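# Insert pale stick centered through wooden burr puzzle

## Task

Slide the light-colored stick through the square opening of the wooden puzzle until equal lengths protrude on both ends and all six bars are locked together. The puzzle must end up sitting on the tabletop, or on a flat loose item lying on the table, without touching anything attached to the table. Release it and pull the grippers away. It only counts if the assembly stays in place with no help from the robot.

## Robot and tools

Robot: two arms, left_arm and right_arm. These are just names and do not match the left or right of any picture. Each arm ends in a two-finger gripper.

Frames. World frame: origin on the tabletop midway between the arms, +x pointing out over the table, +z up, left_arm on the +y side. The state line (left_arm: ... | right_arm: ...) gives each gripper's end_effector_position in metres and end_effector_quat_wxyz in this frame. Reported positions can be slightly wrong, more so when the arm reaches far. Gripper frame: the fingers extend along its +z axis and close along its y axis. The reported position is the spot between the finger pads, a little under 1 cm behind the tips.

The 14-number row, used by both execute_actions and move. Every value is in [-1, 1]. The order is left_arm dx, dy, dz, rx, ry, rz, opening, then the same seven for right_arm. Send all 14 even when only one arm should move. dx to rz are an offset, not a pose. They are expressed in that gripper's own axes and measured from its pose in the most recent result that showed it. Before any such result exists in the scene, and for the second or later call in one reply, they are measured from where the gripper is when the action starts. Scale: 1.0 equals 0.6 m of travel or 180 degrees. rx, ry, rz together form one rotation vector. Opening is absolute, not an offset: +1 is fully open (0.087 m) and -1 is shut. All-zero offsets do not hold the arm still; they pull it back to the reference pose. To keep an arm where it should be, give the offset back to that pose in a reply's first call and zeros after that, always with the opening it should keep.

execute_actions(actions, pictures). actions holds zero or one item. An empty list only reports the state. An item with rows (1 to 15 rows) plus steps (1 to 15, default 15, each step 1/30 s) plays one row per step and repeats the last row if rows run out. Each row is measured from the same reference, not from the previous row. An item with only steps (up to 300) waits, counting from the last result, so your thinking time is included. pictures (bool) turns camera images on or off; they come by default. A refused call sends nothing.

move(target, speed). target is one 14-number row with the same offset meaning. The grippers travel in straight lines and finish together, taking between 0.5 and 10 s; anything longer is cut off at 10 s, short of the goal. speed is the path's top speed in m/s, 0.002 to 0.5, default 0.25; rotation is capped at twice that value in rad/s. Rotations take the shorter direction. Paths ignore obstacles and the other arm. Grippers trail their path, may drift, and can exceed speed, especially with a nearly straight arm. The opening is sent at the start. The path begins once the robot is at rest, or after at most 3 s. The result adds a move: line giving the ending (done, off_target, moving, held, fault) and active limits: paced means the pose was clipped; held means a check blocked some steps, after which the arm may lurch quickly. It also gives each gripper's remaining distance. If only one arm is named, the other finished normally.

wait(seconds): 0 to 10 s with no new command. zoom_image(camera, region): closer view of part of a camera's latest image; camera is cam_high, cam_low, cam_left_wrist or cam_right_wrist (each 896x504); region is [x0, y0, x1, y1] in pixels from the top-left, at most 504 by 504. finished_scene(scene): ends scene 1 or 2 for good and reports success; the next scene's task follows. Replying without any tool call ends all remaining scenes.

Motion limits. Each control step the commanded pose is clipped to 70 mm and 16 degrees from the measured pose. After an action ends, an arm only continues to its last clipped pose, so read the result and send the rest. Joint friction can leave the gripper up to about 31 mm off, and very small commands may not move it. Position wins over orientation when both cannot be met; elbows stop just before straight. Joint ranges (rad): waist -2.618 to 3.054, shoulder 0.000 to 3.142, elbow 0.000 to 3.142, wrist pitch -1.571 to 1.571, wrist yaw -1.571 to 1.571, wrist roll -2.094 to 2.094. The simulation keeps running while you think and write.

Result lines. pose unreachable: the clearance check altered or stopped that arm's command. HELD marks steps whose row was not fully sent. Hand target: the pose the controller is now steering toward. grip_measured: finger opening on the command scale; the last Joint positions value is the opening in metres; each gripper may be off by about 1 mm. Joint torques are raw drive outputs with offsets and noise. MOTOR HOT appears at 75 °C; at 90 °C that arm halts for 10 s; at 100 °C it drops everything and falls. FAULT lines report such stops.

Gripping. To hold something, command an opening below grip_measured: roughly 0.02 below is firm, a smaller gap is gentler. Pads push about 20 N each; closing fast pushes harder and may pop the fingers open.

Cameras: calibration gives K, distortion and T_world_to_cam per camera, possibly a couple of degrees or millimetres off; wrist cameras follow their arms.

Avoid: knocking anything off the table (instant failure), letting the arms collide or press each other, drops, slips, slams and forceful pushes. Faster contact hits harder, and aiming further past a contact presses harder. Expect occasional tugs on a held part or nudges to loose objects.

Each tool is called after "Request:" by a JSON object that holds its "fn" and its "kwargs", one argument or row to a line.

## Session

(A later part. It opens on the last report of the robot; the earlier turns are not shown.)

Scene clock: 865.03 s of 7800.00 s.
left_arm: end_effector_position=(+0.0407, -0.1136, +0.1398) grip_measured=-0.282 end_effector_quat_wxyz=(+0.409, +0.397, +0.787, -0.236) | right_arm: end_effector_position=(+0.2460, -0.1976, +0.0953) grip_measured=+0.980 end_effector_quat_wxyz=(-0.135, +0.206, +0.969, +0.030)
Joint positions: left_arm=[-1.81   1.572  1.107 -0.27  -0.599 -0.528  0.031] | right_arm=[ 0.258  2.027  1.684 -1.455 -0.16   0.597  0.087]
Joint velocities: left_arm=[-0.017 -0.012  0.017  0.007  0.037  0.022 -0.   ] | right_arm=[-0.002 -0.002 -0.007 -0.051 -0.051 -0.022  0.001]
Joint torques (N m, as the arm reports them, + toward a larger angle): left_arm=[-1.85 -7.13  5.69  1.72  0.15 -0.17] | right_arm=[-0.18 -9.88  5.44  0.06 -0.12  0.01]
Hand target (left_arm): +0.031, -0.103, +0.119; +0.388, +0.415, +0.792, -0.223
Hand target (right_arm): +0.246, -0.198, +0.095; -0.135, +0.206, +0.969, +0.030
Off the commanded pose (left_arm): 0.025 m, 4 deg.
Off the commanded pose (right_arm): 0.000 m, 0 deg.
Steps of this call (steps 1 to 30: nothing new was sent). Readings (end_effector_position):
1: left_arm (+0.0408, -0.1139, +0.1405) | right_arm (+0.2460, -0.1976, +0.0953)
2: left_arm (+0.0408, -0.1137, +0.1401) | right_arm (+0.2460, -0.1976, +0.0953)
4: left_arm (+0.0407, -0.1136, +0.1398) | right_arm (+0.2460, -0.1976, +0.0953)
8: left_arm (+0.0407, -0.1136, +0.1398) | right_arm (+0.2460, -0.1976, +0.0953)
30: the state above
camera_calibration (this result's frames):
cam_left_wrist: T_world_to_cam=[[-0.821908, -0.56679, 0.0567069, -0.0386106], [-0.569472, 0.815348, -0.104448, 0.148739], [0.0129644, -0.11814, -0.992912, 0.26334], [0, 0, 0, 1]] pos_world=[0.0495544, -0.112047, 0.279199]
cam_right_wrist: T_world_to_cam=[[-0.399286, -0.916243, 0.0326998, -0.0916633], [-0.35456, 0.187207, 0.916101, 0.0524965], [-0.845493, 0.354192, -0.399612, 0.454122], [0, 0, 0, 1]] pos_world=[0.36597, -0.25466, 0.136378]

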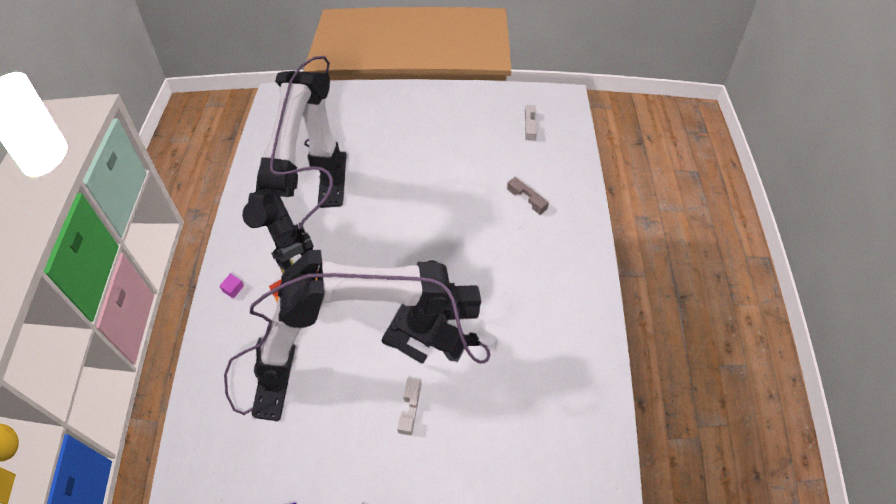

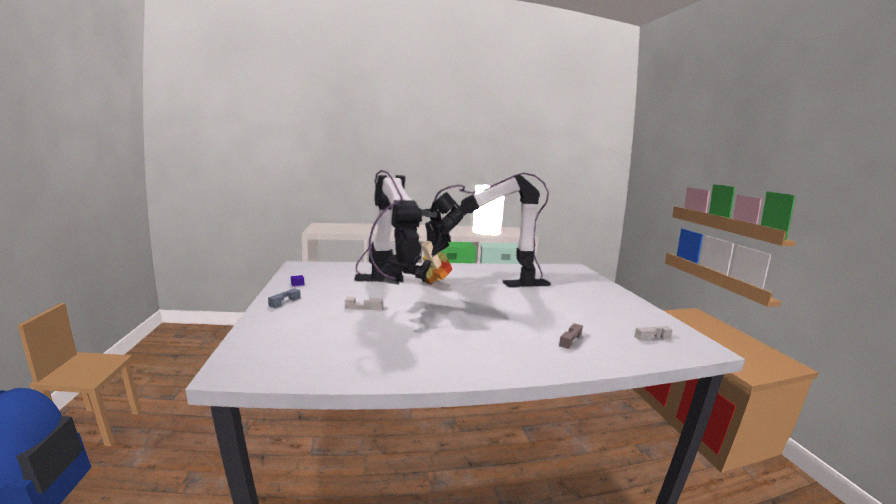

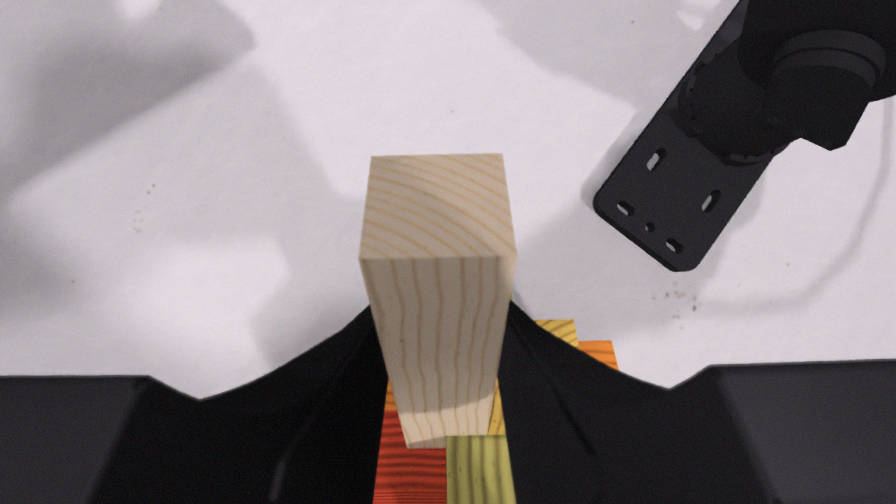

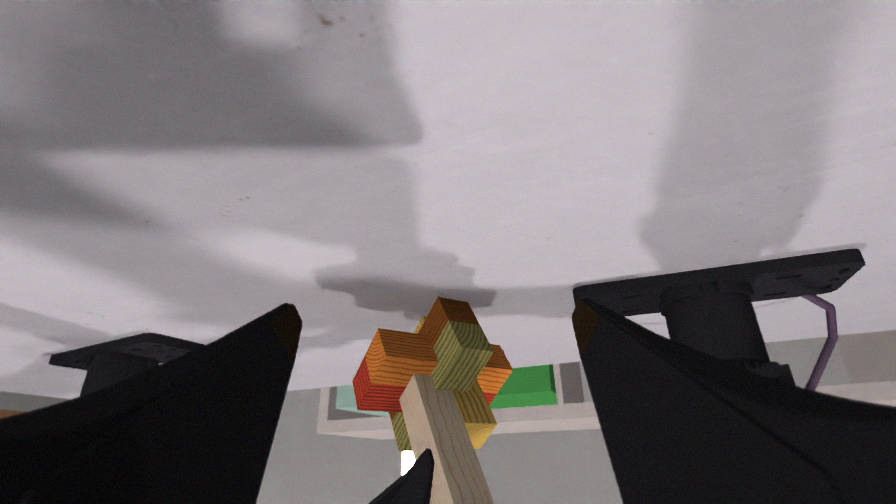

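Request:
{"fn": "execute_actions", "kwargs": {
  "actions": [
    {"rows": [[0.0418,-0.0036,0.0003,0.0027,0.0178,0.009,-0.33,0,0,0,0,0,0,1],[0.0418,-0.0043,0.0003,0.0027,0.0178,0.01,-0.33,0,0,0,0,0,0,1],[0.0418,-0.005,0.0003,0.0027,0.0178,0.011,-0.33,0,0,0,0,0,0,1],[0.0418,-0.0057,0.0003,0.0027,0.0178,0.012,-0.33,0,0,0,0,0,0,1],[0.043,-0.0064,0.0003,0.0027,0.0178,0.013,-0.33,0,0,0,0,0,0,1],[0.0442,-0.007,0.0003,0.0027,0.0178,0.014,-0.33,0,0,0,0,0,0,1],[0.0454,-0.0075,0.0003,0.0027,0.0178,0.0143,-0.33,0,0,0,0,0,0,1],[0.0466,-0.0075,0.0003,0.0027,0.0178,0.0143,-0.33,0,0,0,0,0,0,1],[0.0478,-0.0075,0.0003,0.0027,0.0178,0.0143,-0.33,0,0,0,0,0,0,1],[0.049,-0.0075,0.0003,0.0027,0.0178,0.0143,-0.33,0,0,0,0,0,0,1],[0.0502,-0.0075,0.0003,0.0027,0.0178,0.0143,-0.33,0,0,0,0,0,0,1],[0.0514,-0.0075,0.0003,0.0027,0.0178,0.0143,-0.33,0,0,0,0,0,0,1],[0.0526,-0.0075,0.0003,0.0027,0.0178,0.0143,-0.33,0,0,0,0,0,0,1],[0.0538,-0.0075,0.0003,0.0027,0.0178,0.0143,-0.33,0,0,0,0,0,0,1],[0.055,-0.0075,0.0003,0.0027,0.0178,0.0143,-0.33,0,0,0,0,0,0,1]], "steps": 15}
  ],
  "pictures": false
}}

Request:
{"fn": "wait", "kwargs": {
  "seconds": 1.0
}}

Request:
{"fn": "zoom_image", "kwargs": {
  "camera": "cam_left_wrist",
  "region": [360, 384, 530, 504]
}}

Scene clock: 887.20 s of 7800.00 s.
left_arm: end_effector_position=(+0.0362, -0.1120, +0.1371) grip_measured=-0.282 end_effector_quat_wxyz=(+0.411, +0.402, +0.784, -0.235) | right_arm: end_effector_position=(+0.2460, -0.1976, +0.0953) grip_measured=+0.980 end_effector_quat_wxyz=(-0.135, +0.206, +0.969, +0.030)
Joint positions: left_arm=[-1.826  1.572  1.096 -0.264 -0.61  -0.528  0.031] | right_arm=[ 0.258  2.027  1.684 -1.455 -0.16   0.597  0.087]
Joint velocities: left_arm=[-0.012 -0.012 -0.051  0.066 -0.081 -0.007  0.   ] | right_arm=[-0.017 -0.007  0.007  0.007  0.037 -0.022 -0.   ]
Joint torques (N m, as the arm reports them, + toward a larger angle): left_arm=[-1.74 -6.47  5.45  1.62  0.27 -0.15] | right_arm=[-0.13 -9.39  5.16  0.09 -0.13  0.02]
Hand target (left_arm): +0.027, -0.101, +0.113; +0.390, +0.422, +0.789, -0.218
Hand target (right_arm): +0.246, -0.198, +0.095; -0.135, +0.206, +0.969, +0.030
Off the commanded pose (left_arm): 0.029 m, 4 deg.
Off the commanded pose (right_arm): 0.000 m, 0 deg.
Steps of this call (steps 1 to 90: nothing new was sent; then 18.67 s passed at rest; steps 91 to 105: all 15 steps of this action). Readings (end_effector_position):
91: left_arm (+0.0408, -0.1136, +0.1398) | right_arm (+0.2460, -0.1976, +0.0953)
92: left_arm (+0.0408, -0.1136, +0.1398) | right_arm (+0.2460, -0.1976, +0.0953)
94: left_arm (+0.0404, -0.1136, +0.1399) | right_arm (+0.2460, -0.1976, +0.0953)
98: left_arm (+0.0386, -0.1135, +0.1401) | right_arm (+0.2460, -0.1976, +0.0953)
105: the state above

Scene clock: 888.20 s of 7800.00 s.
left_arm: end_effector_position=(+0.0359, -0.1117, +0.1364) grip_measured=-0.282 end_effector_quat_wxyz=(+0.412, +0.402, +0.784, -0.234) | right_arm: end_effector_position=(+0.2460, -0.1976, +0.0953) grip_measured=+0.980 end_effector_quat_wxyz=(-0.135, +0.206, +0.969, +0.030)
Joint positions: left_arm=[-1.828  1.572  1.092 -0.26  -0.613 -0.528  0.031] | right_arm=[ 0.258  2.027  1.684 -1.455 -0.16   0.597  0.087]
Joint velocities: left_arm=[ 0.007  0.002  0.007 -0.037 -0.007  0.007 -0.   ] | right_arm=[-0.002 -0.007 -0.012 -0.051 -0.007  0.022  0.001]
Joint torques (N m, as the arm reports them, + toward a larger angle): left_arm=[-2.1  -6.51  5.48  1.72  0.17 -0.2 ] | right_arm=[ 0.   -9.56  5.11  0.08 -0.11  0.04]
Hand target (left_arm): +0.027, -0.101, +0.113; +0.390, +0.422, +0.789, -0.218
Hand target (right_arm): +0.246, -0.198, +0.095; -0.135, +0.206, +0.969, +0.030
Off the commanded pose (left_arm): 0.028 m, 4 deg.
Off the commanded pose (right_arm): 0.000 m, 0 deg.
Steps of this call (steps 1 to 30: nothing new was sent). Readings (end_effector_position):
1: left_arm (+0.0360, -0.1119, +0.1368) | right_arm (+0.2460, -0.1976, +0.0953)
2: left_arm (+0.0358, -0.1118, +0.1366) | right_arm (+0.2460, -0.1976, +0.0953)
4: left_arm (+0.0358, -0.1116, +0.1363) | right_arm (+0.2460, -0.1976, +0.0953)
8: left_arm (+0.0359, -0.1117, +0.1364) | right_arm (+0.2460, -0.1976, +0.0953)
30: the state above
camera_calibration (this result's frames):
cam_left_wrist: T_world_to_cam=[[-0.826504, -0.561003, 0.0465456, -0.0391162], [-0.562483, 0.819724, -0.108008, 0.144756], [0.0224382, -0.11545, -0.99306, 0.260215], [0, 0, 0, 1]] pos_world=[0.0432547, -0.110563, 0.275865]
cam_right_wrist: T_world_to_cam=[[-0.399286, -0.916243, 0.0326998, -0.0916633], [-0.35456, 0.187207, 0.916101, 0.0524965], [-0.845493, 0.354192, -0.399612, 0.454122], [0, 0, 0, 1]] pos_world=[0.36597, -0.25466, 0.136378]

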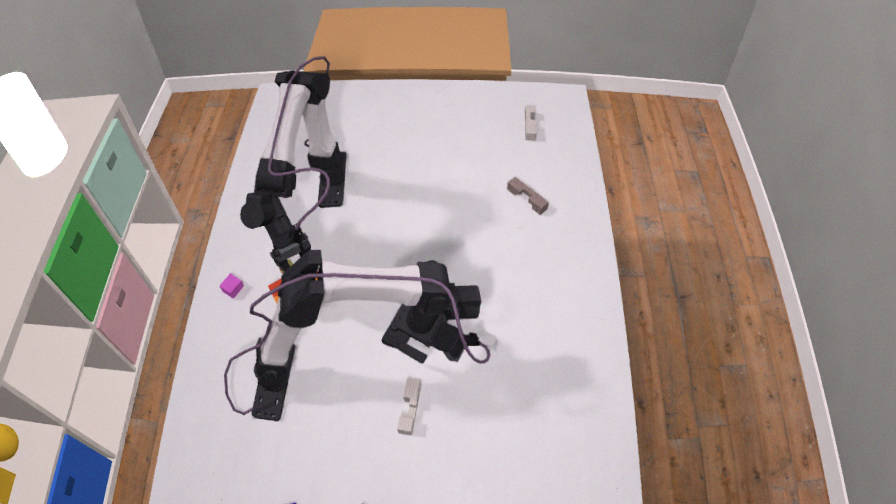

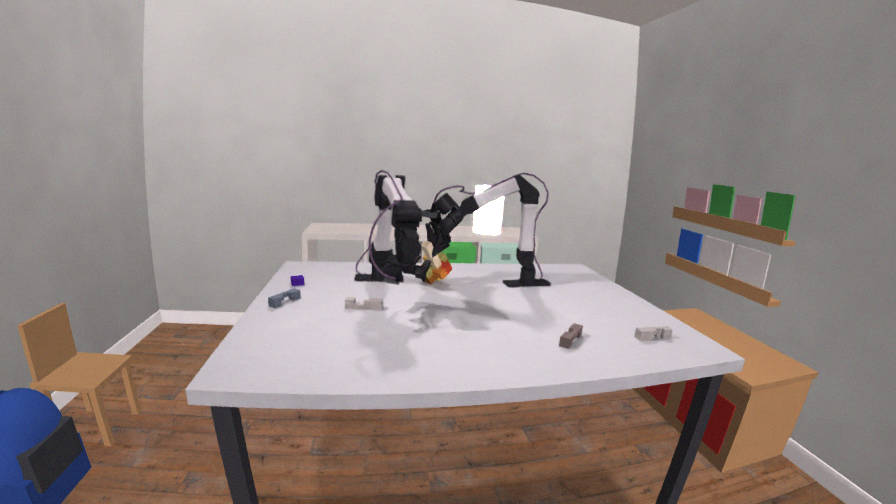

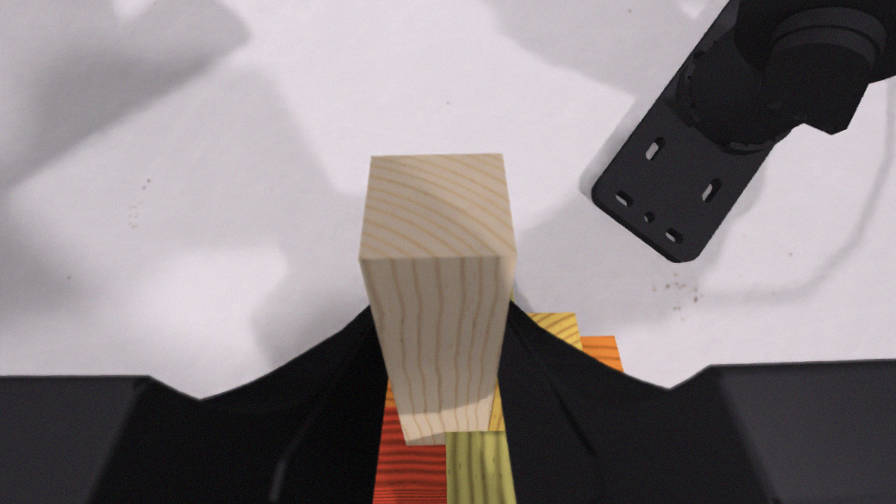

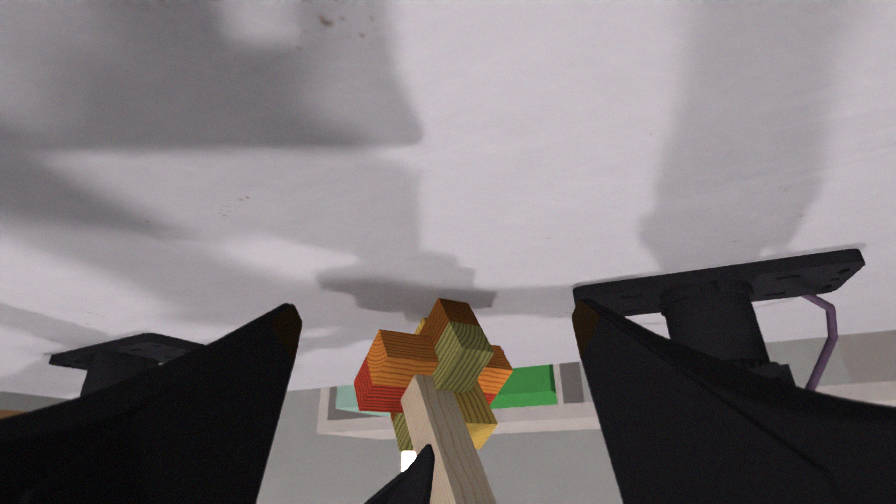

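Region (360, 384, 530, 504) of cam_left_wrist's 896x504 image, scaled by 2.965, with more detail than that image has; it fills the top 356 rows of this view, and the rest is white.

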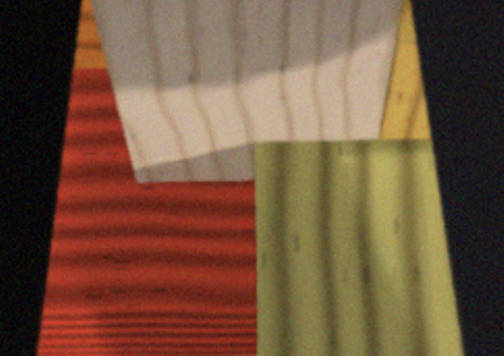

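Request:
{"fn": "execute_actions", "kwargs": {
  "actions": [
    {"rows": [[0.0474,-0.0037,0.003,0.0021,0.0194,0.0096,-0.33,0,0,0,0,0,0,1],[0.0488,-0.0037,0.003,0.0021,0.0194,0.0096,-0.33,0,0,0,0,0,0,1],[0.0502,-0.0037,0.003,0.0021,0.0194,0.0096,-0.33,0,0,0,0,0,0,1],[0.0516,-0.0037,0.003,0.0021,0.0194,0.0096,-0.33,0,0,0,0,0,0,1],[0.053,-0.0037,0.003,0.0021,0.0194,0.0096,-0.33,0,0,0,0,0,0,1],[0.0544,-0.0037,0.003,0.0021,0.0194,0.0096,-0.33,0,0,0,0,0,0,1],[0.0558,-0.0037,0.003,0.0021,0.0194,0.0096,-0.33,0,0,0,0,0,0,1],[0.0572,-0.0037,0.003,0.0021,0.0194,0.0096,-0.33,0,0,0,0,0,0,1],[0.0586,-0.0037,0.003,0.0021,0.0194,0.0096,-0.33,0,0,0,0,0,0,1],[0.06,-0.0037,0.003,0.0021,0.0194,0.0096,-0.33,0,0,0,0,0,0,1],[0.0614,-0.0037,0.003,0.0021,0.0194,0.0096,-0.33,0,0,0,0,0,0,1],[0.0628,-0.0037,0.003,0.0021,0.0194,0.0096,-0.33,0,0,0,0,0,0,1],[0.0642,-0.0037,0.003,0.0021,0.0194,0.0096,-0.33,0,0,0,0,0,0,1],[0.0656,-0.0037,0.003,0.0021,0.0194,0.0096,-0.33,0,0,0,0,0,0,1],[0.067,-0.0037,0.003,0.0021,0.0194,0.0096,-0.33,0,0,0,0,0,0,1]], "steps": 15}
  ],
  "pictures": false
}}

Request:
{"fn": "wait", "kwargs": {
  "seconds": 1.0
}}

Scene clock: 916.90 s of 7800.00 s.
left_arm: end_effector_position=(+0.0321, -0.1075, +0.1276) grip_measured=-0.282 end_effector_quat_wxyz=(+0.413, +0.403, +0.783, -0.232) | right_arm: end_effector_position=(+0.2460, -0.1976, +0.0953) grip_measured=+0.980 end_effector_quat_wxyz=(-0.135, +0.206, +0.969, +0.030)
Joint positions: left_arm=[-1.844  1.572  1.059 -0.237 -0.629 -0.537  0.031] | right_arm=[ 0.258  2.027  1.684 -1.455 -0.16   0.597  0.087]
Joint velocities: left_arm=[-0.027 -0.012 -0.081  0.022 -0.037 -0.125  0.001] | right_arm=[ 0.012 -0.012 -0.017 -0.022  0.037 -0.037 -0.   ]
Joint torques (N m, as the arm reports them, + toward a larger angle): left_arm=[-1.71 -6.49  5.51  1.61  0.28 -0.21] | right_arm=[-0.04 -9.68  5.16  0.07 -0.17  0.08]
Hand target (left_arm): +0.022, -0.096, +0.103; +0.389, +0.421, +0.790, -0.218
Hand target (right_arm): +0.246, -0.198, +0.095; -0.135, +0.206, +0.969, +0.030
Off the commanded pose (left_arm): 0.030 m, 4 deg.
Off the commanded pose (right_arm): 0.000 m, 0 deg.
Steps of this call (steps 1 to 90: nothing new was sent; then 25.20 s passed at rest; steps 91 to 105: all 15 steps of this action). Readings (end_effector_position):
91: left_arm (+0.0359, -0.1117, +0.1364) | right_arm (+0.2460, -0.1976, +0.0953)
92: left_arm (+0.0359, -0.1117, +0.1364) | right_arm (+0.2460, -0.1976, +0.0953)
94: left_arm (+0.0355, -0.1116, +0.1363) | right_arm (+0.2460, -0.1976, +0.0953)
98: left_arm (+0.0343, -0.1101, +0.1330) | right_arm (+0.2460, -0.1976, +0.0953)
105: the state above

Scene clock: 917.90 s of 7800.00 s.
left_arm: end_effector_position=(+0.0315, -0.1066, +0.1258) grip_measured=-0.282 end_effector_quat_wxyz=(+0.413, +0.402, +0.784, -0.231) | right_arm: end_effector_position=(+0.2460, -0.1976, +0.0953) grip_measured=+0.980 end_effector_quat_wxyz=(-0.135, +0.206, +0.969, +0.030)
Joint positions: left_arm=[-1.846  1.572  1.052 -0.234 -0.631 -0.541  0.031] | right_arm=[ 0.258  2.027  1.684 -1.455 -0.16   0.597  0.087]
Joint velocities: left_arm=[-0.002 -0.022 -0.007 -0.037  0.081  0.037 -0.   ] | right_arm=[-0.012  0.017  0.012 -0.095  0.066 -0.051 -0.001]
Joint torques (N m, as the arm reports them, + toward a larger angle): left_arm=[-1.86 -6.63  5.4   1.72  0.27 -0.23] | right_arm=[ 0.1  -9.63  5.32  0.03 -0.09  0.06]
Hand target (left_arm): +0.022, -0.096, +0.103; +0.389, +0.421, +0.790, -0.217
Hand target (right_arm): +0.246, -0.198, +0.095; -0.135, +0.206, +0.969, +0.030
Off the commanded pose (left_arm): 0.028 m, 4 deg.
Off the commanded pose (right_arm): 0.000 m, 0 deg.
Steps of this call (steps 1 to 30: nothing new was sent). Readings (end_effector_position):
1: left_arm (+0.0318, -0.1072, +0.1268) | right_arm (+0.2460, -0.1976, +0.0953)
2: left_arm (+0.0316, -0.1069, +0.1263) | right_arm (+0.2460, -0.1976, +0.0953)
4: left_arm (+0.0315, -0.1066, +0.1258) | right_arm (+0.2460, -0.1976, +0.0953)
8: left_arm (+0.0315, -0.1066, +0.1258) | right_arm (+0.2460, -0.1976, +0.0953)
30: the state above
camera_calibration (this result's frames):
cam_left_wrist: T_world_to_cam=[[-0.825695, -0.562723, 0.039636, -0.0387155], [-0.563432, 0.819191, -0.107099, 0.136867], [0.0277977, -0.110763, -0.993458, 0.250721], [0, 0, 0, 1]] pos_world=[0.0381783, -0.106135, 0.265274]
cam_right_wrist: T_world_to_cam=[[-0.399286, -0.916243, 0.0326998, -0.0916633], [-0.35456, 0.187207, 0.916101, 0.0524965], [-0.845493, 0.354192, -0.399612, 0.454122], [0, 0, 0, 1]] pos_world=[0.36597, -0.25466, 0.136378]

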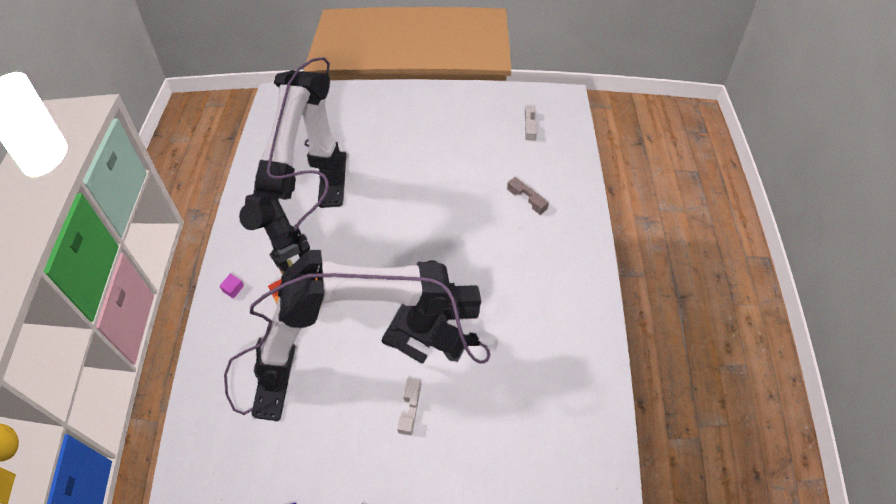

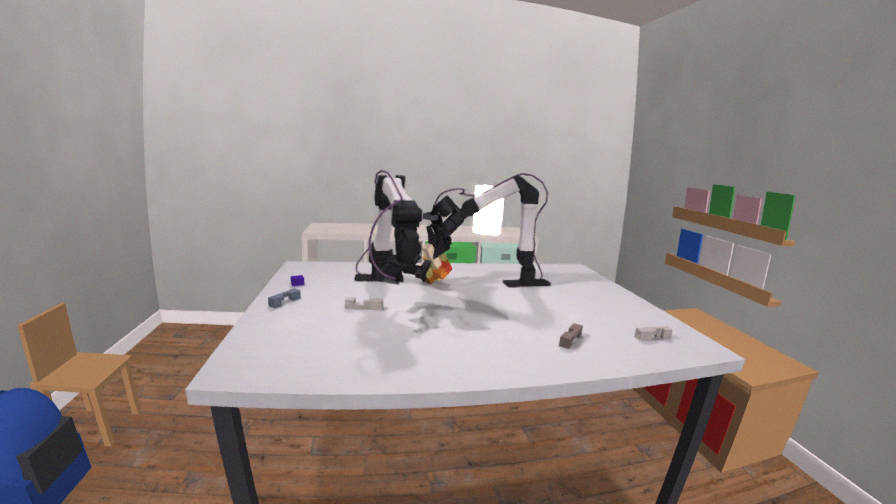

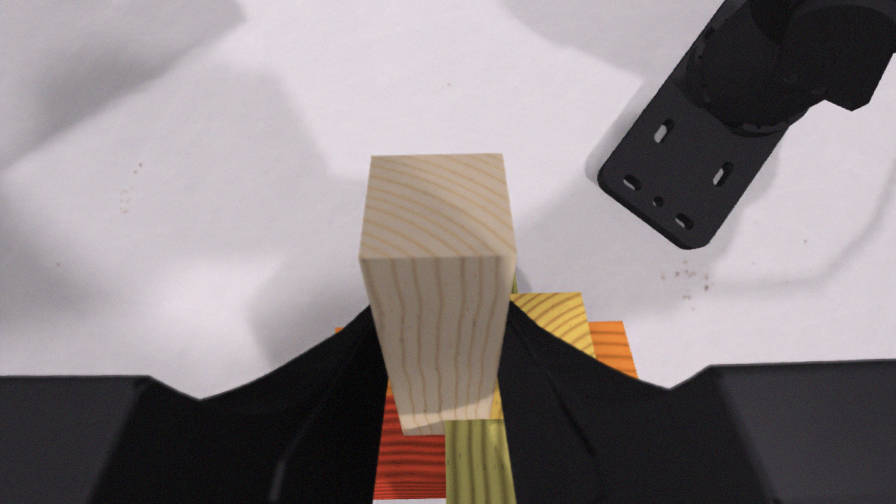

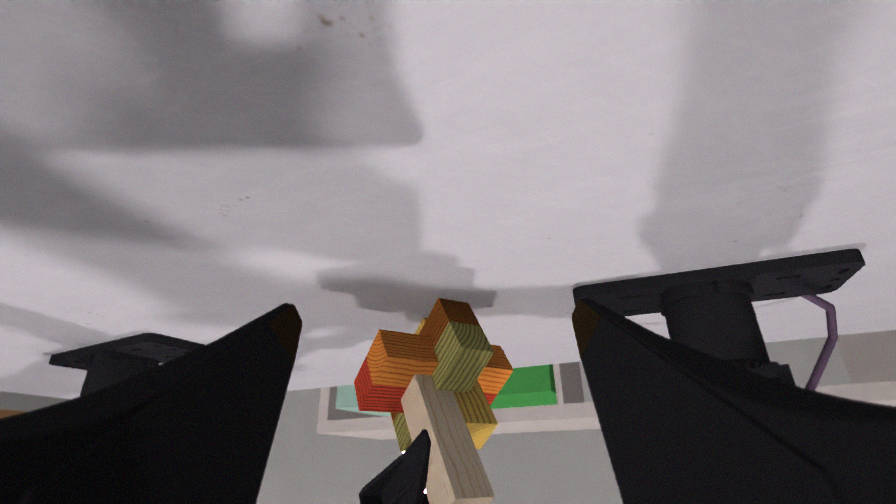

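Request:
{"fn": "execute_actions", "kwargs": {
  "actions": [
    {"rows": [[0.042,-0.0033,0.0027,0.002,0.018,0.009,-0.33,0,0,0,0,0,0,1],[0.037,-0.003,0.0024,0.0018,0.016,0.008,-0.33,0,0,0,0,0,0,1],[0.032,-0.0026,0.0021,0.0016,0.014,0.007,-0.33,0,0,0,0,0,0,1],[0.027,-0.0022,0.0018,0.0014,0.012,0.006,-0.33,0,0,0,0,0,0,1],[0.022,-0.0018,0.0015,0.0012,0.01,0.005,-0.33,0,0,0,0,0,0,1],[0.017,-0.0014,0.0012,0.001,0.008,0.004,-0.33,0,0,0,0,0,0,1],[0.012,-0.001,0.0009,0.0008,0.006,0.003,-0.33,0,0,0,0,0,0,1],[0.008,-0.0006,0.0006,0.0005,0.004,0.002,-0.33,0,0,0,0,0,0,1],[0.004,-0.0003,0.0003,0.0002,0.002,0.001,-0.31,0,0,0,0,0,0,1],[0,0,0,0,0,0,-0.3,0,0,0,0,0,0,1],[0,0,0,0,0,0,-0.29,0,0,0,0,0,0,1],[0,0,0,0,0,0,-0.27,0,0,0,0,0,0,1],[0,0,0,0,0,0,-0.24,0,0,0,0,0,0,1],[0,0,0,0,0,0,-0.2,0,0,0,0,0,0,1],[0,0,0,0,0,0,-0.15,0,0,0,0,0,0,1]], "steps": 15}
  ],
  "pictures": false
}}

Request:
{"fn": "wait", "kwargs": {
  "seconds": 0.7
}}

Scene clock: 936.23 s of 7800.00 s.
left_arm: end_effector_position=(+0.0318, -0.1068, +0.1261) grip_measured=-0.171 end_effector_quat_wxyz=(+0.414, +0.402, +0.784, -0.231) | right_arm: end_effector_position=(+0.2460, -0.1976, +0.0953) grip_measured=+0.980 end_effector_quat_wxyz=(-0.135, +0.206, +0.969, +0.030)
Joint positions: left_arm=[-1.846  1.572  1.052 -0.232 -0.633 -0.541  0.036] | right_arm=[ 0.258  2.027  1.684 -1.455 -0.16   0.597  0.087]
Joint velocities: left_arm=[ 0.002 -0.012 -0.017 -0.007 -0.022  0.007  0.037] | right_arm=[-0.032 -0.002  0.007  0.022 -0.007 -0.081  0.   ]
Joint torques (N m, as the arm reports them, + toward a larger angle): left_arm=[-0.31 -7.51  7.93  1.85  0.02  0.03] | right_arm=[-0.09 -9.62  5.11  0.08 -0.13  0.02]
Hand target (left_arm): +0.032, -0.107, +0.126; +0.413, +0.402, +0.784, -0.231
Hand target (right_arm): +0.246, -0.198, +0.095; -0.135, +0.206, +0.969, +0.030
Off the commanded pose (left_arm): 0.001 m, 0 deg.
Off the commanded pose (right_arm): 0.000 m, 0 deg.
Steps of this call (steps 1 to 90: nothing new was sent; then 14.83 s passed at rest; steps 91 to 105: all 15 steps of this action). Readings (end_effector_position):
91: left_arm (+0.0316, -0.1066, +0.1258) | right_arm (+0.2460, -0.1976, +0.0953)
92: left_arm (+0.0316, -0.1066, +0.1258) | right_arm (+0.2460, -0.1976, +0.0953)
94: left_arm (+0.0316, -0.1066, +0.1258) | right_arm (+0.2460, -0.1976, +0.0953)
98: left_arm (+0.0318, -0.1067, +0.1260) | right_arm (+0.2460, -0.1976, +0.0953)
105: the state above

Scene clock: 936.93 s of 7800.00 s.
left_arm: end_effector_position=(+0.0318, -0.1068, +0.1261) grip_measured=-0.150 end_effector_quat_wxyz=(+0.414, +0.402, +0.784, -0.231) | right_arm: end_effector_position=(+0.2460, -0.1976, +0.0953) grip_measured=+0.980 end_effector_quat_wxyz=(-0.135, +0.206, +0.969, +0.030)
Joint positions: left_arm=[-1.846  1.572  1.052 -0.232 -0.633 -0.541  0.037] | right_arm=[ 0.258  2.027  1.684 -1.455 -0.16   0.597  0.087]
Joint velocities: left_arm=[ 0.002  0.002  0.002 -0.022  0.007  0.022 -0.001] | right_arm=[ 0.007 -0.027  0.017 -0.081 -0.007  0.022  0.   ]
Joint torques (N m, as the arm reports them, + toward a larger angle): left_arm=[-0.37 -7.8   8.29  1.85  0.    0.  ] | right_arm=[-0.11 -9.58  5.18  0.03 -0.09  0.04]
Hand target (left_arm): +0.032, -0.107, +0.126; +0.413, +0.402, +0.784, -0.231
Hand target (right_arm): +0.246, -0.198, +0.095; -0.135, +0.206, +0.969, +0.030
Off the commanded pose (left_arm): 0.001 m, 0 deg.
Off the commanded pose (right_arm): 0.000 m, 0 deg.
Steps of this call (steps 1 to 21: nothing new was sent). Readings (end_effector_position):
1: left_arm (+0.0318, -0.1068, +0.1261) | right_arm (+0.2460, -0.1976, +0.0953)
2: left_arm (+0.0318, -0.1068, +0.1261) | right_arm (+0.2460, -0.1976, +0.0953)
4: left_arm (+0.0318, -0.1068, +0.1261) | right_arm (+0.2460, -0.1976, +0.0953)
8: left_arm (+0.0318, -0.1068, +0.1261) | right_arm (+0.2460, -0.1976, +0.0953)
21: the state above
camera_calibration (this result's frames):
cam_left_wrist: T_world_to_cam=[[-0.824802, -0.56403, 0.0396391, -0.0387472], [-0.564667, 0.818053, -0.109271, 0.137441], [0.0292054, -0.11251, -0.993221, 0.250779], [0, 0, 0, 1]] pos_world=[0.0383253, -0.106073, 0.265633]
cam_right_wrist: T_world_to_cam=[[-0.399286, -0.916243, 0.0326998, -0.0916633], [-0.35456, 0.187207, 0.916101, 0.0524965], [-0.845493, 0.354192, -0.399612, 0.454122], [0, 0, 0, 1]] pos_world=[0.36597, -0.25466, 0.136378]

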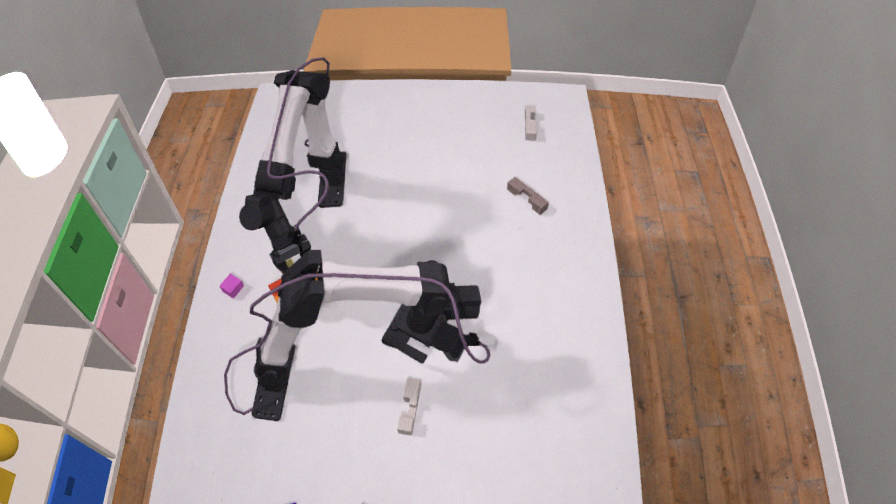

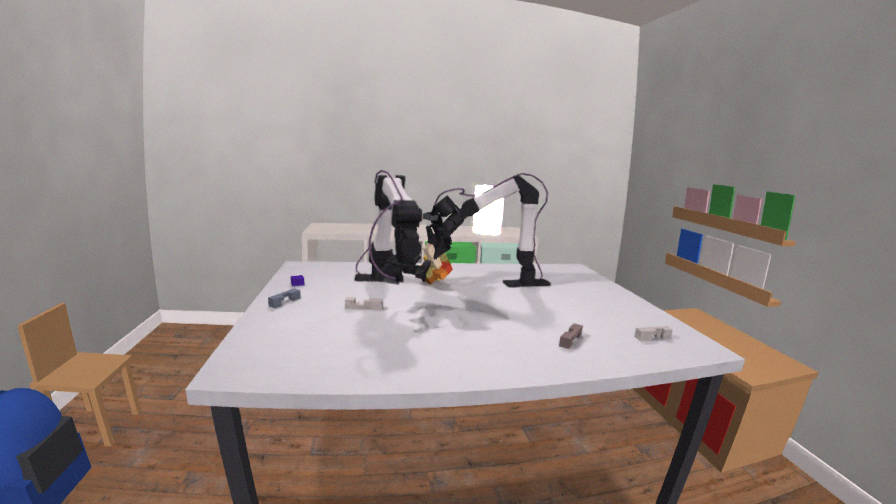

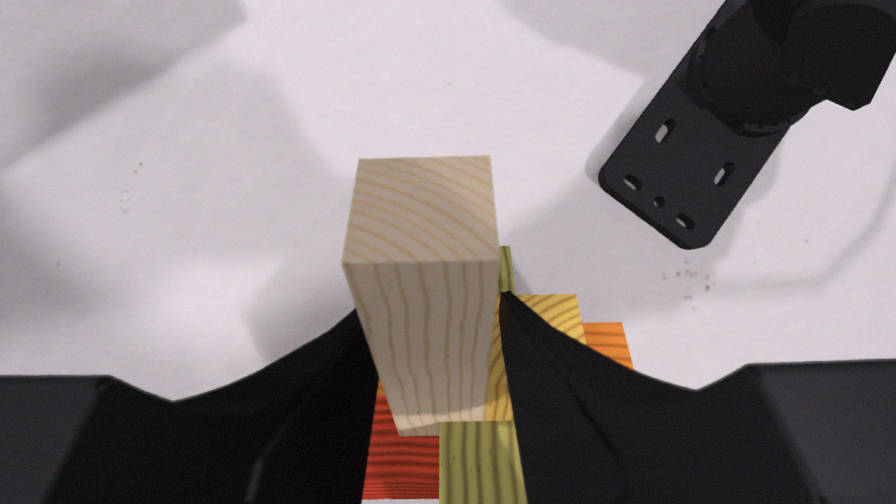

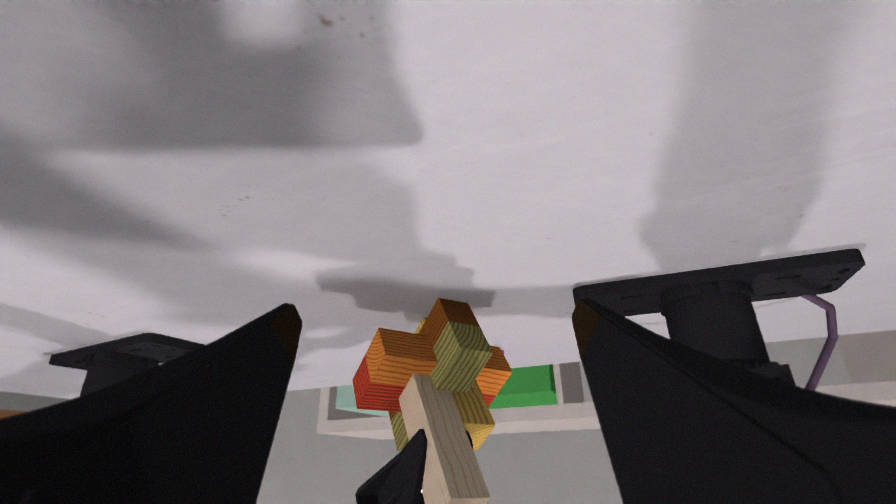

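Request:
{"fn": "execute_actions", "kwargs": {
  "actions": [
    {"rows": [[0,0,0,0,0,0,-0.13,0,0,0,0,0,0,1],[0,0,0,0,0,0,-0.11,0,0,0,0,0,0,1],[0,0,0,0,0,0,-0.09,0,0,0,0,0,0,1],[0,0,0,0,0,0,-0.07,0,0,0,0,0,0,1],[0,0,0,0,0,0,-0.05,0,0,0,0,0,0,1],[0,0,0,0,0,0,-0.03,0,0,0,0,0,0,1],[0,0,0,0,0,0,-0.01,0,0,0,0,0,0,1],[0,0,0,0,0,0,0.01,0,0,0,0,0,0,1],[0,0,0,0,0,0,0.03,0,0,0,0,0,0,1],[0,0,0,0,0,0,0.05,0,0,0,0,0,0,1]], "steps": 15}
  ]
}}

Scene clock: 951.70 s of 7800.00 s.
left_arm: end_effector_position=(+0.0318, -0.1068, +0.1261) grip_measured=+0.050 end_effector_quat_wxyz=(+0.414, +0.402, +0.784, -0.231) | right_arm: end_effector_position=(+0.2460, -0.1976, +0.0953) grip_measured=+0.980 end_effector_quat_wxyz=(-0.135, +0.206, +0.969, +0.030)
Joint positions: left_arm=[-1.846  1.572  1.052 -0.232 -0.633 -0.541  0.046] | right_arm=[ 0.258  2.027  1.684 -1.455 -0.16   0.597  0.087]
Joint velocities: left_arm=[ 0.027 -0.007 -0.007 -0.007  0.007 -0.007 -0.   ] | right_arm=[-0.007 -0.012 -0.002 -0.022 -0.037  0.007 -0.001]
Joint torques (N m, as the arm reports them, + toward a larger angle): left_arm=[-0.33 -7.67  8.14  1.85  0.    0.03] | right_arm=[-0.07 -9.6   5.21  0.07 -0.13  0.03]
Hand target (left_arm): +0.032, -0.107, +0.126; +0.414, +0.402, +0.784, -0.231
Hand target (right_arm): +0.246, -0.198, +0.095; -0.135, +0.206, +0.969, +0.030
Off the commanded pose (left_arm): 0.000 m, 0 deg.
Off the commanded pose (right_arm): 0.000 m, 0 deg.
Steps of this call (steps 1 to 90: nothing new was sent; then 11.27 s passed at rest; steps 91 to 105: all 15 steps of this action). Readings (end_effector_position):
91: left_arm (+0.0318, -0.1068, +0.1261) | right_arm (+0.2460, -0.1976, +0.0953)
92: left_arm (+0.0318, -0.1068, +0.1261) | right_arm (+0.2460, -0.1976, +0.0953)
94: left_arm (+0.0318, -0.1068, +0.1261) | right_arm (+0.2460, -0.1976, +0.0953)
98: left_arm (+0.0318, -0.1068, +0.1261) | right_arm (+0.2460, -0.1976, +0.0953)
105: the state above
camera_calibration (this result's frames):
cam_left_wrist: T_world_to_cam=[[-0.824802, -0.56403, 0.0396391, -0.0387472], [-0.564667, 0.818053, -0.109271, 0.137441], [0.0292054, -0.11251, -0.993221, 0.250779], [0, 0, 0, 1]] pos_world=[0.0383253, -0.106073, 0.265633]
cam_right_wrist: T_world_to_cam=[[-0.399286, -0.916243, 0.0326998, -0.0916633], [-0.35456, 0.187207, 0.916101, 0.0524965], [-0.845493, 0.354192, -0.399612, 0.454122], [0, 0, 0, 1]] pos_world=[0.36597, -0.25466, 0.136378]

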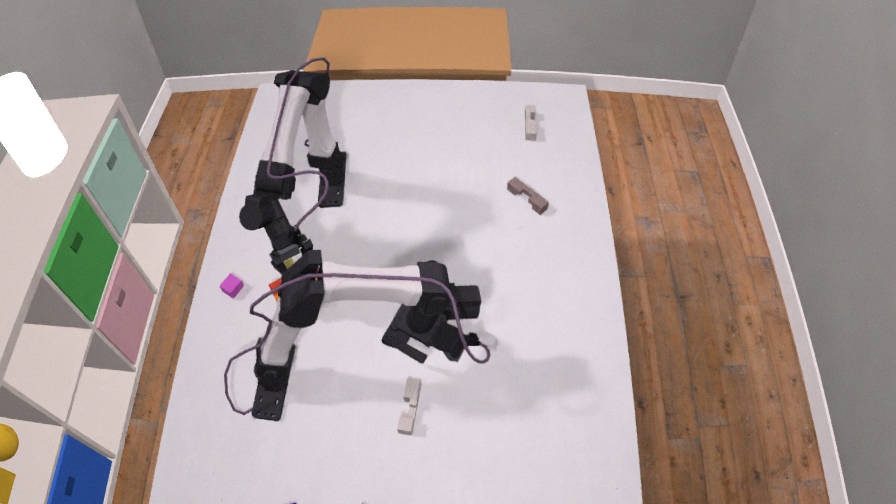

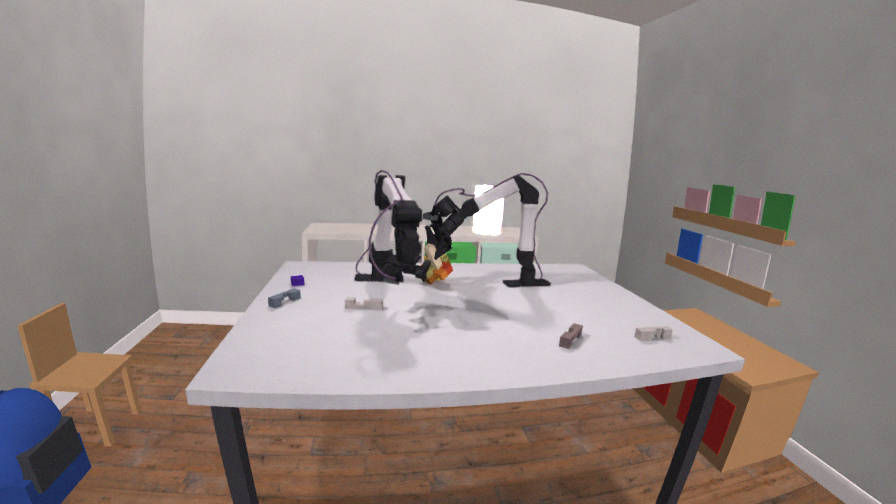

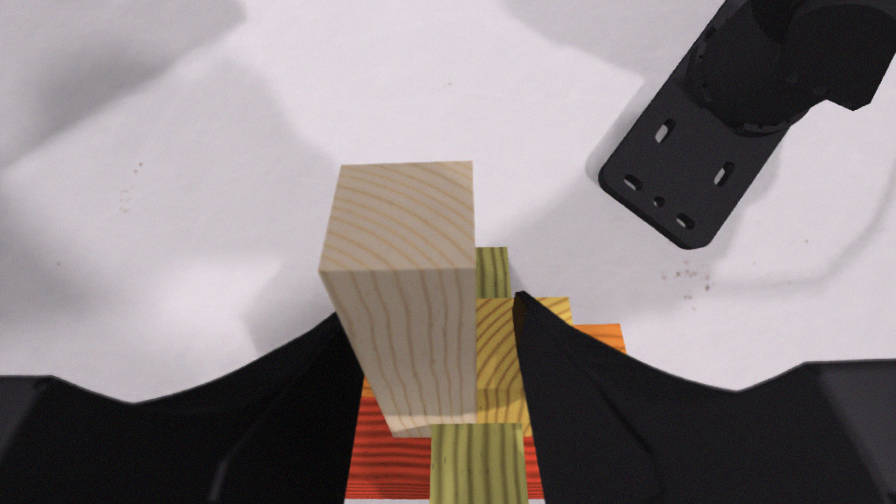

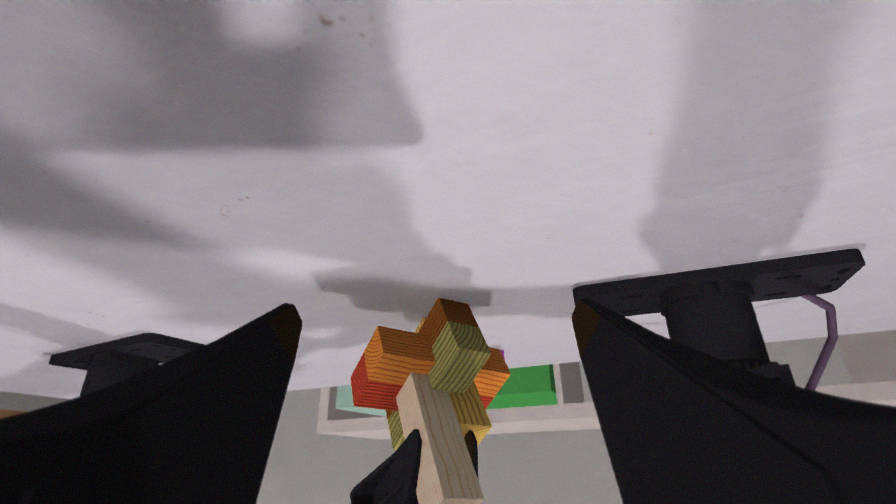

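Request:
{"fn": "execute_actions", "kwargs": {
  "actions": [
    {"rows": [[0,0,0,0,0,0,0.03,0,0,0,0,0,0,1],[0,0,0,0,0,0,0.01,0,0,0,0,0,0,1],[0,0,0,0,0,0,-0.01,0,0,0,0,0,0,1],[0,0,0,0,0,0,-0.03,0,0,0,0,0,0,1],[0,0,0,0,0,0,-0.05,0,0,0,0,0,0,1],[0,0,0,0,0,0,-0.07,0,0,0,0,0,0,1],[0,0,0,0,0,0,-0.09,0,0,0,0,0,0,1],[0,0,0,0,0,0,-0.11,0,0,0,0,0,0,1],[0,0,0,0,0,0,-0.13,0,0,0,0,0,0,1],[0,0,0,0,0,0,-0.15,0,0,0,0,0,0,1],[0,0,0,0,0,0,-0.17,0,0,0,0,0,0,1],[0,0,0,0,0,0,-0.19,0,0,0,0,0,0,1],[0,0,0,0,0,0,-0.21,0,0,0,0,0,0,1],[0,0,0,0,0,0,-0.22,0,0,0,0,0,0,1],[0,0,0,0,0,0,-0.23,0,0,0,0,0,0,1]], "steps": 15}
  ],
  "pictures": false
}}

Request:
{"fn": "move", "kwargs": {
  "target": [-0.07,-0.001,0,0,0,0,-0.23,0,0,0,0,0,0,1],
  "speed": 0.02
}}

Scene clock: 972.00 s of 7800.00 s.
left_arm: end_effector_position=(+0.0318, -0.1068, +0.1261) grip_measured=-0.225 end_effector_quat_wxyz=(+0.414, +0.402, +0.784, -0.231) | right_arm: end_effector_position=(+0.2460, -0.1976, +0.0953) grip_measured=+0.980 end_effector_quat_wxyz=(-0.135, +0.206, +0.969, +0.030)
Joint positions: left_arm=[-1.846  1.572  1.052 -0.232 -0.633 -0.541  0.034] | right_arm=[ 0.258  2.027  1.684 -1.455 -0.16   0.597  0.087]
Joint velocities: left_arm=[ 0.002 -0.012  0.012 -0.007 -0.007 -0.007 -0.009] | right_arm=[ 0.012  0.002  0.002 -0.022 -0.007 -0.066 -0.   ]
Joint torques (N m, as the arm reports them, + toward a larger angle): left_arm=[-0.21 -7.57  8.31  1.87  0.01  0.05] | right_arm=[ 0.11 -9.68  5.29  0.07 -0.09  0.07]
Hand target (left_arm): +0.032, -0.107, +0.126; +0.414, +0.402, +0.784, -0.231
Hand target (right_arm): +0.246, -0.198, +0.095; -0.135, +0.206, +0.969, +0.030
Off the commanded pose (left_arm): 0.000 m, 0 deg.
Off the commanded pose (right_arm): 0.000 m, 0 deg.
Steps of this call (steps 1 to 90: nothing new was sent; then 16.80 s passed at rest; steps 91 to 105: all 15 steps of this action). Readings (end_effector_position):
91: left_arm (+0.0318, -0.1068, +0.1261) | right_arm (+0.2460, -0.1976, +0.0953)
92: left_arm (+0.0318, -0.1068, +0.1261) | right_arm (+0.2460, -0.1976, +0.0953)
94: left_arm (+0.0318, -0.1068, +0.1261) | right_arm (+0.2460, -0.1976, +0.0953)
98: left_arm (+0.0318, -0.1068, +0.1261) | right_arm (+0.2460, -0.1976, +0.0953)
105: the state above

Scene clock: 974.57 s of 7800.00 s.
left_arm: end_effector_position=(+0.0439, -0.1237, +0.1631) grip_measured=-0.230 end_effector_quat_wxyz=(+0.420, +0.395, +0.782, -0.238) | right_arm: end_effector_position=(+0.2460, -0.1976, +0.0953) grip_measured=+0.980 end_effector_quat_wxyz=(-0.135, +0.206, +0.969, +0.030)
Joint positions: left_arm=[-1.804  1.584  1.196 -0.322 -0.611 -0.507  0.034] | right_arm=[ 0.258  2.027  1.684 -1.455 -0.16   0.597  0.087]
Joint velocities: left_arm=[ 0.012  0.002 -0.002 -0.11   0.051 -0.007  0.   ] | right_arm=[-0.022 -0.007 -0.002 -0.066 -0.037 -0.037  0.   ]
Joint torques (N m, as the arm reports them, + toward a larger angle): left_arm=[ 0.29 -6.85 10.41  1.66  0.07  0.16] | right_arm=[ 0.18 -9.63  5.06  0.07 -0.11  0.06]
Hand target (left_arm): +0.045, -0.126, +0.161; +0.415, +0.401, +0.783, -0.232
Hand target (right_arm): +0.246, -0.198, +0.095; -0.135, +0.206, +0.969, +0.030
Off the commanded pose (left_arm): 0.003 m, 1 deg.
Off the commanded pose (right_arm): 0.000 m, 0 deg.
move: done
camera_calibration (this result's frames):
cam_left_wrist: T_world_to_cam=[[-0.821035, -0.568636, 0.0505319, -0.0422496], [-0.569996, 0.811634, -0.127886, 0.164541], [0.0317073, -0.133802, -0.990501, 0.282034], [0, 0, 0, 1]] pos_world=[0.0501566, -0.119835, 0.302532]
cam_right_wrist: T_world_to_cam=[[-0.399286, -0.916243, 0.0326998, -0.0916633], [-0.35456, 0.187207, 0.916101, 0.0524965], [-0.845493, 0.354192, -0.399612, 0.454122], [0, 0, 0, 1]] pos_world=[0.36597, -0.25466, 0.136378]

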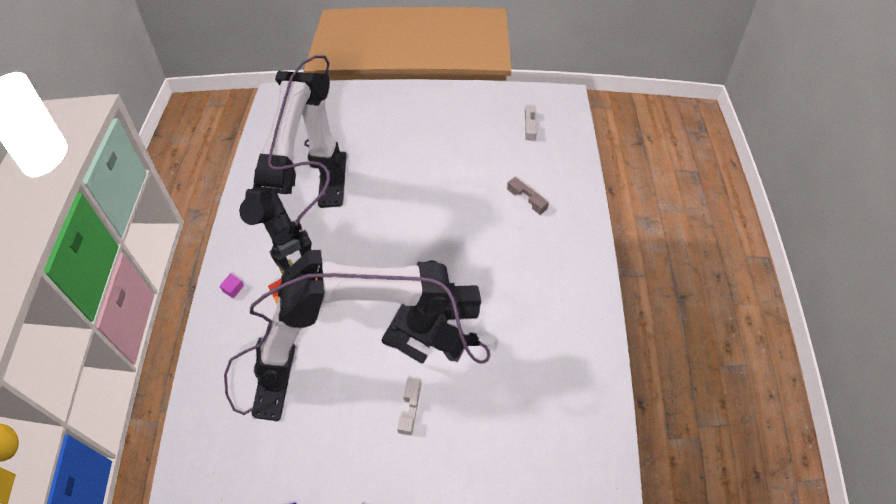

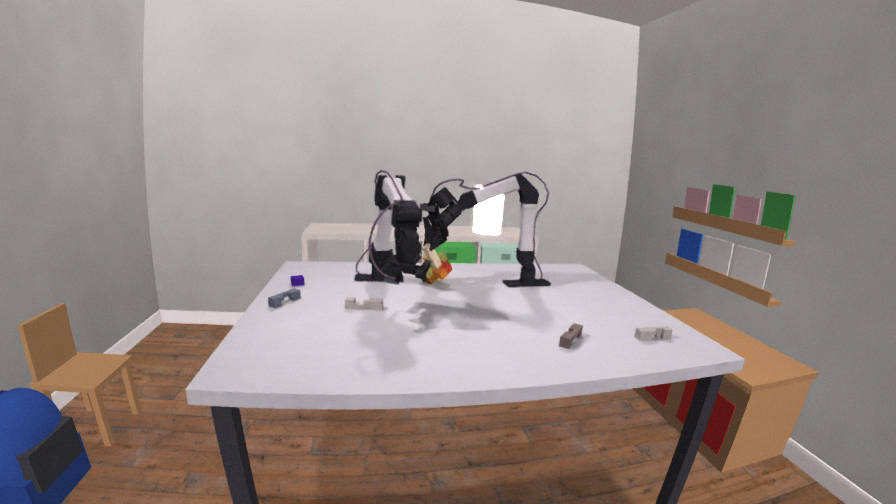

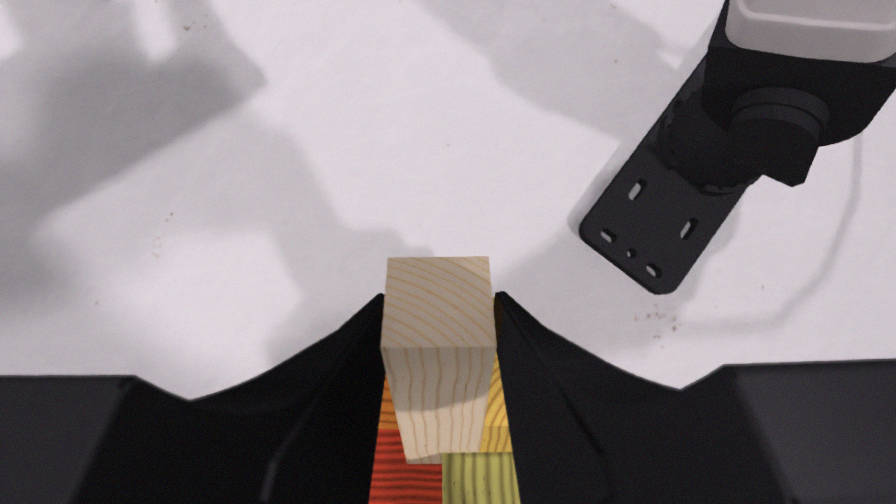

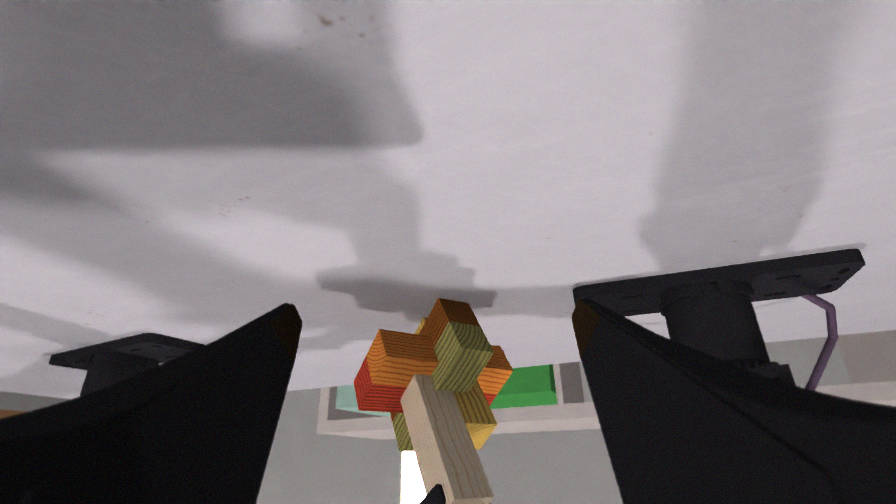

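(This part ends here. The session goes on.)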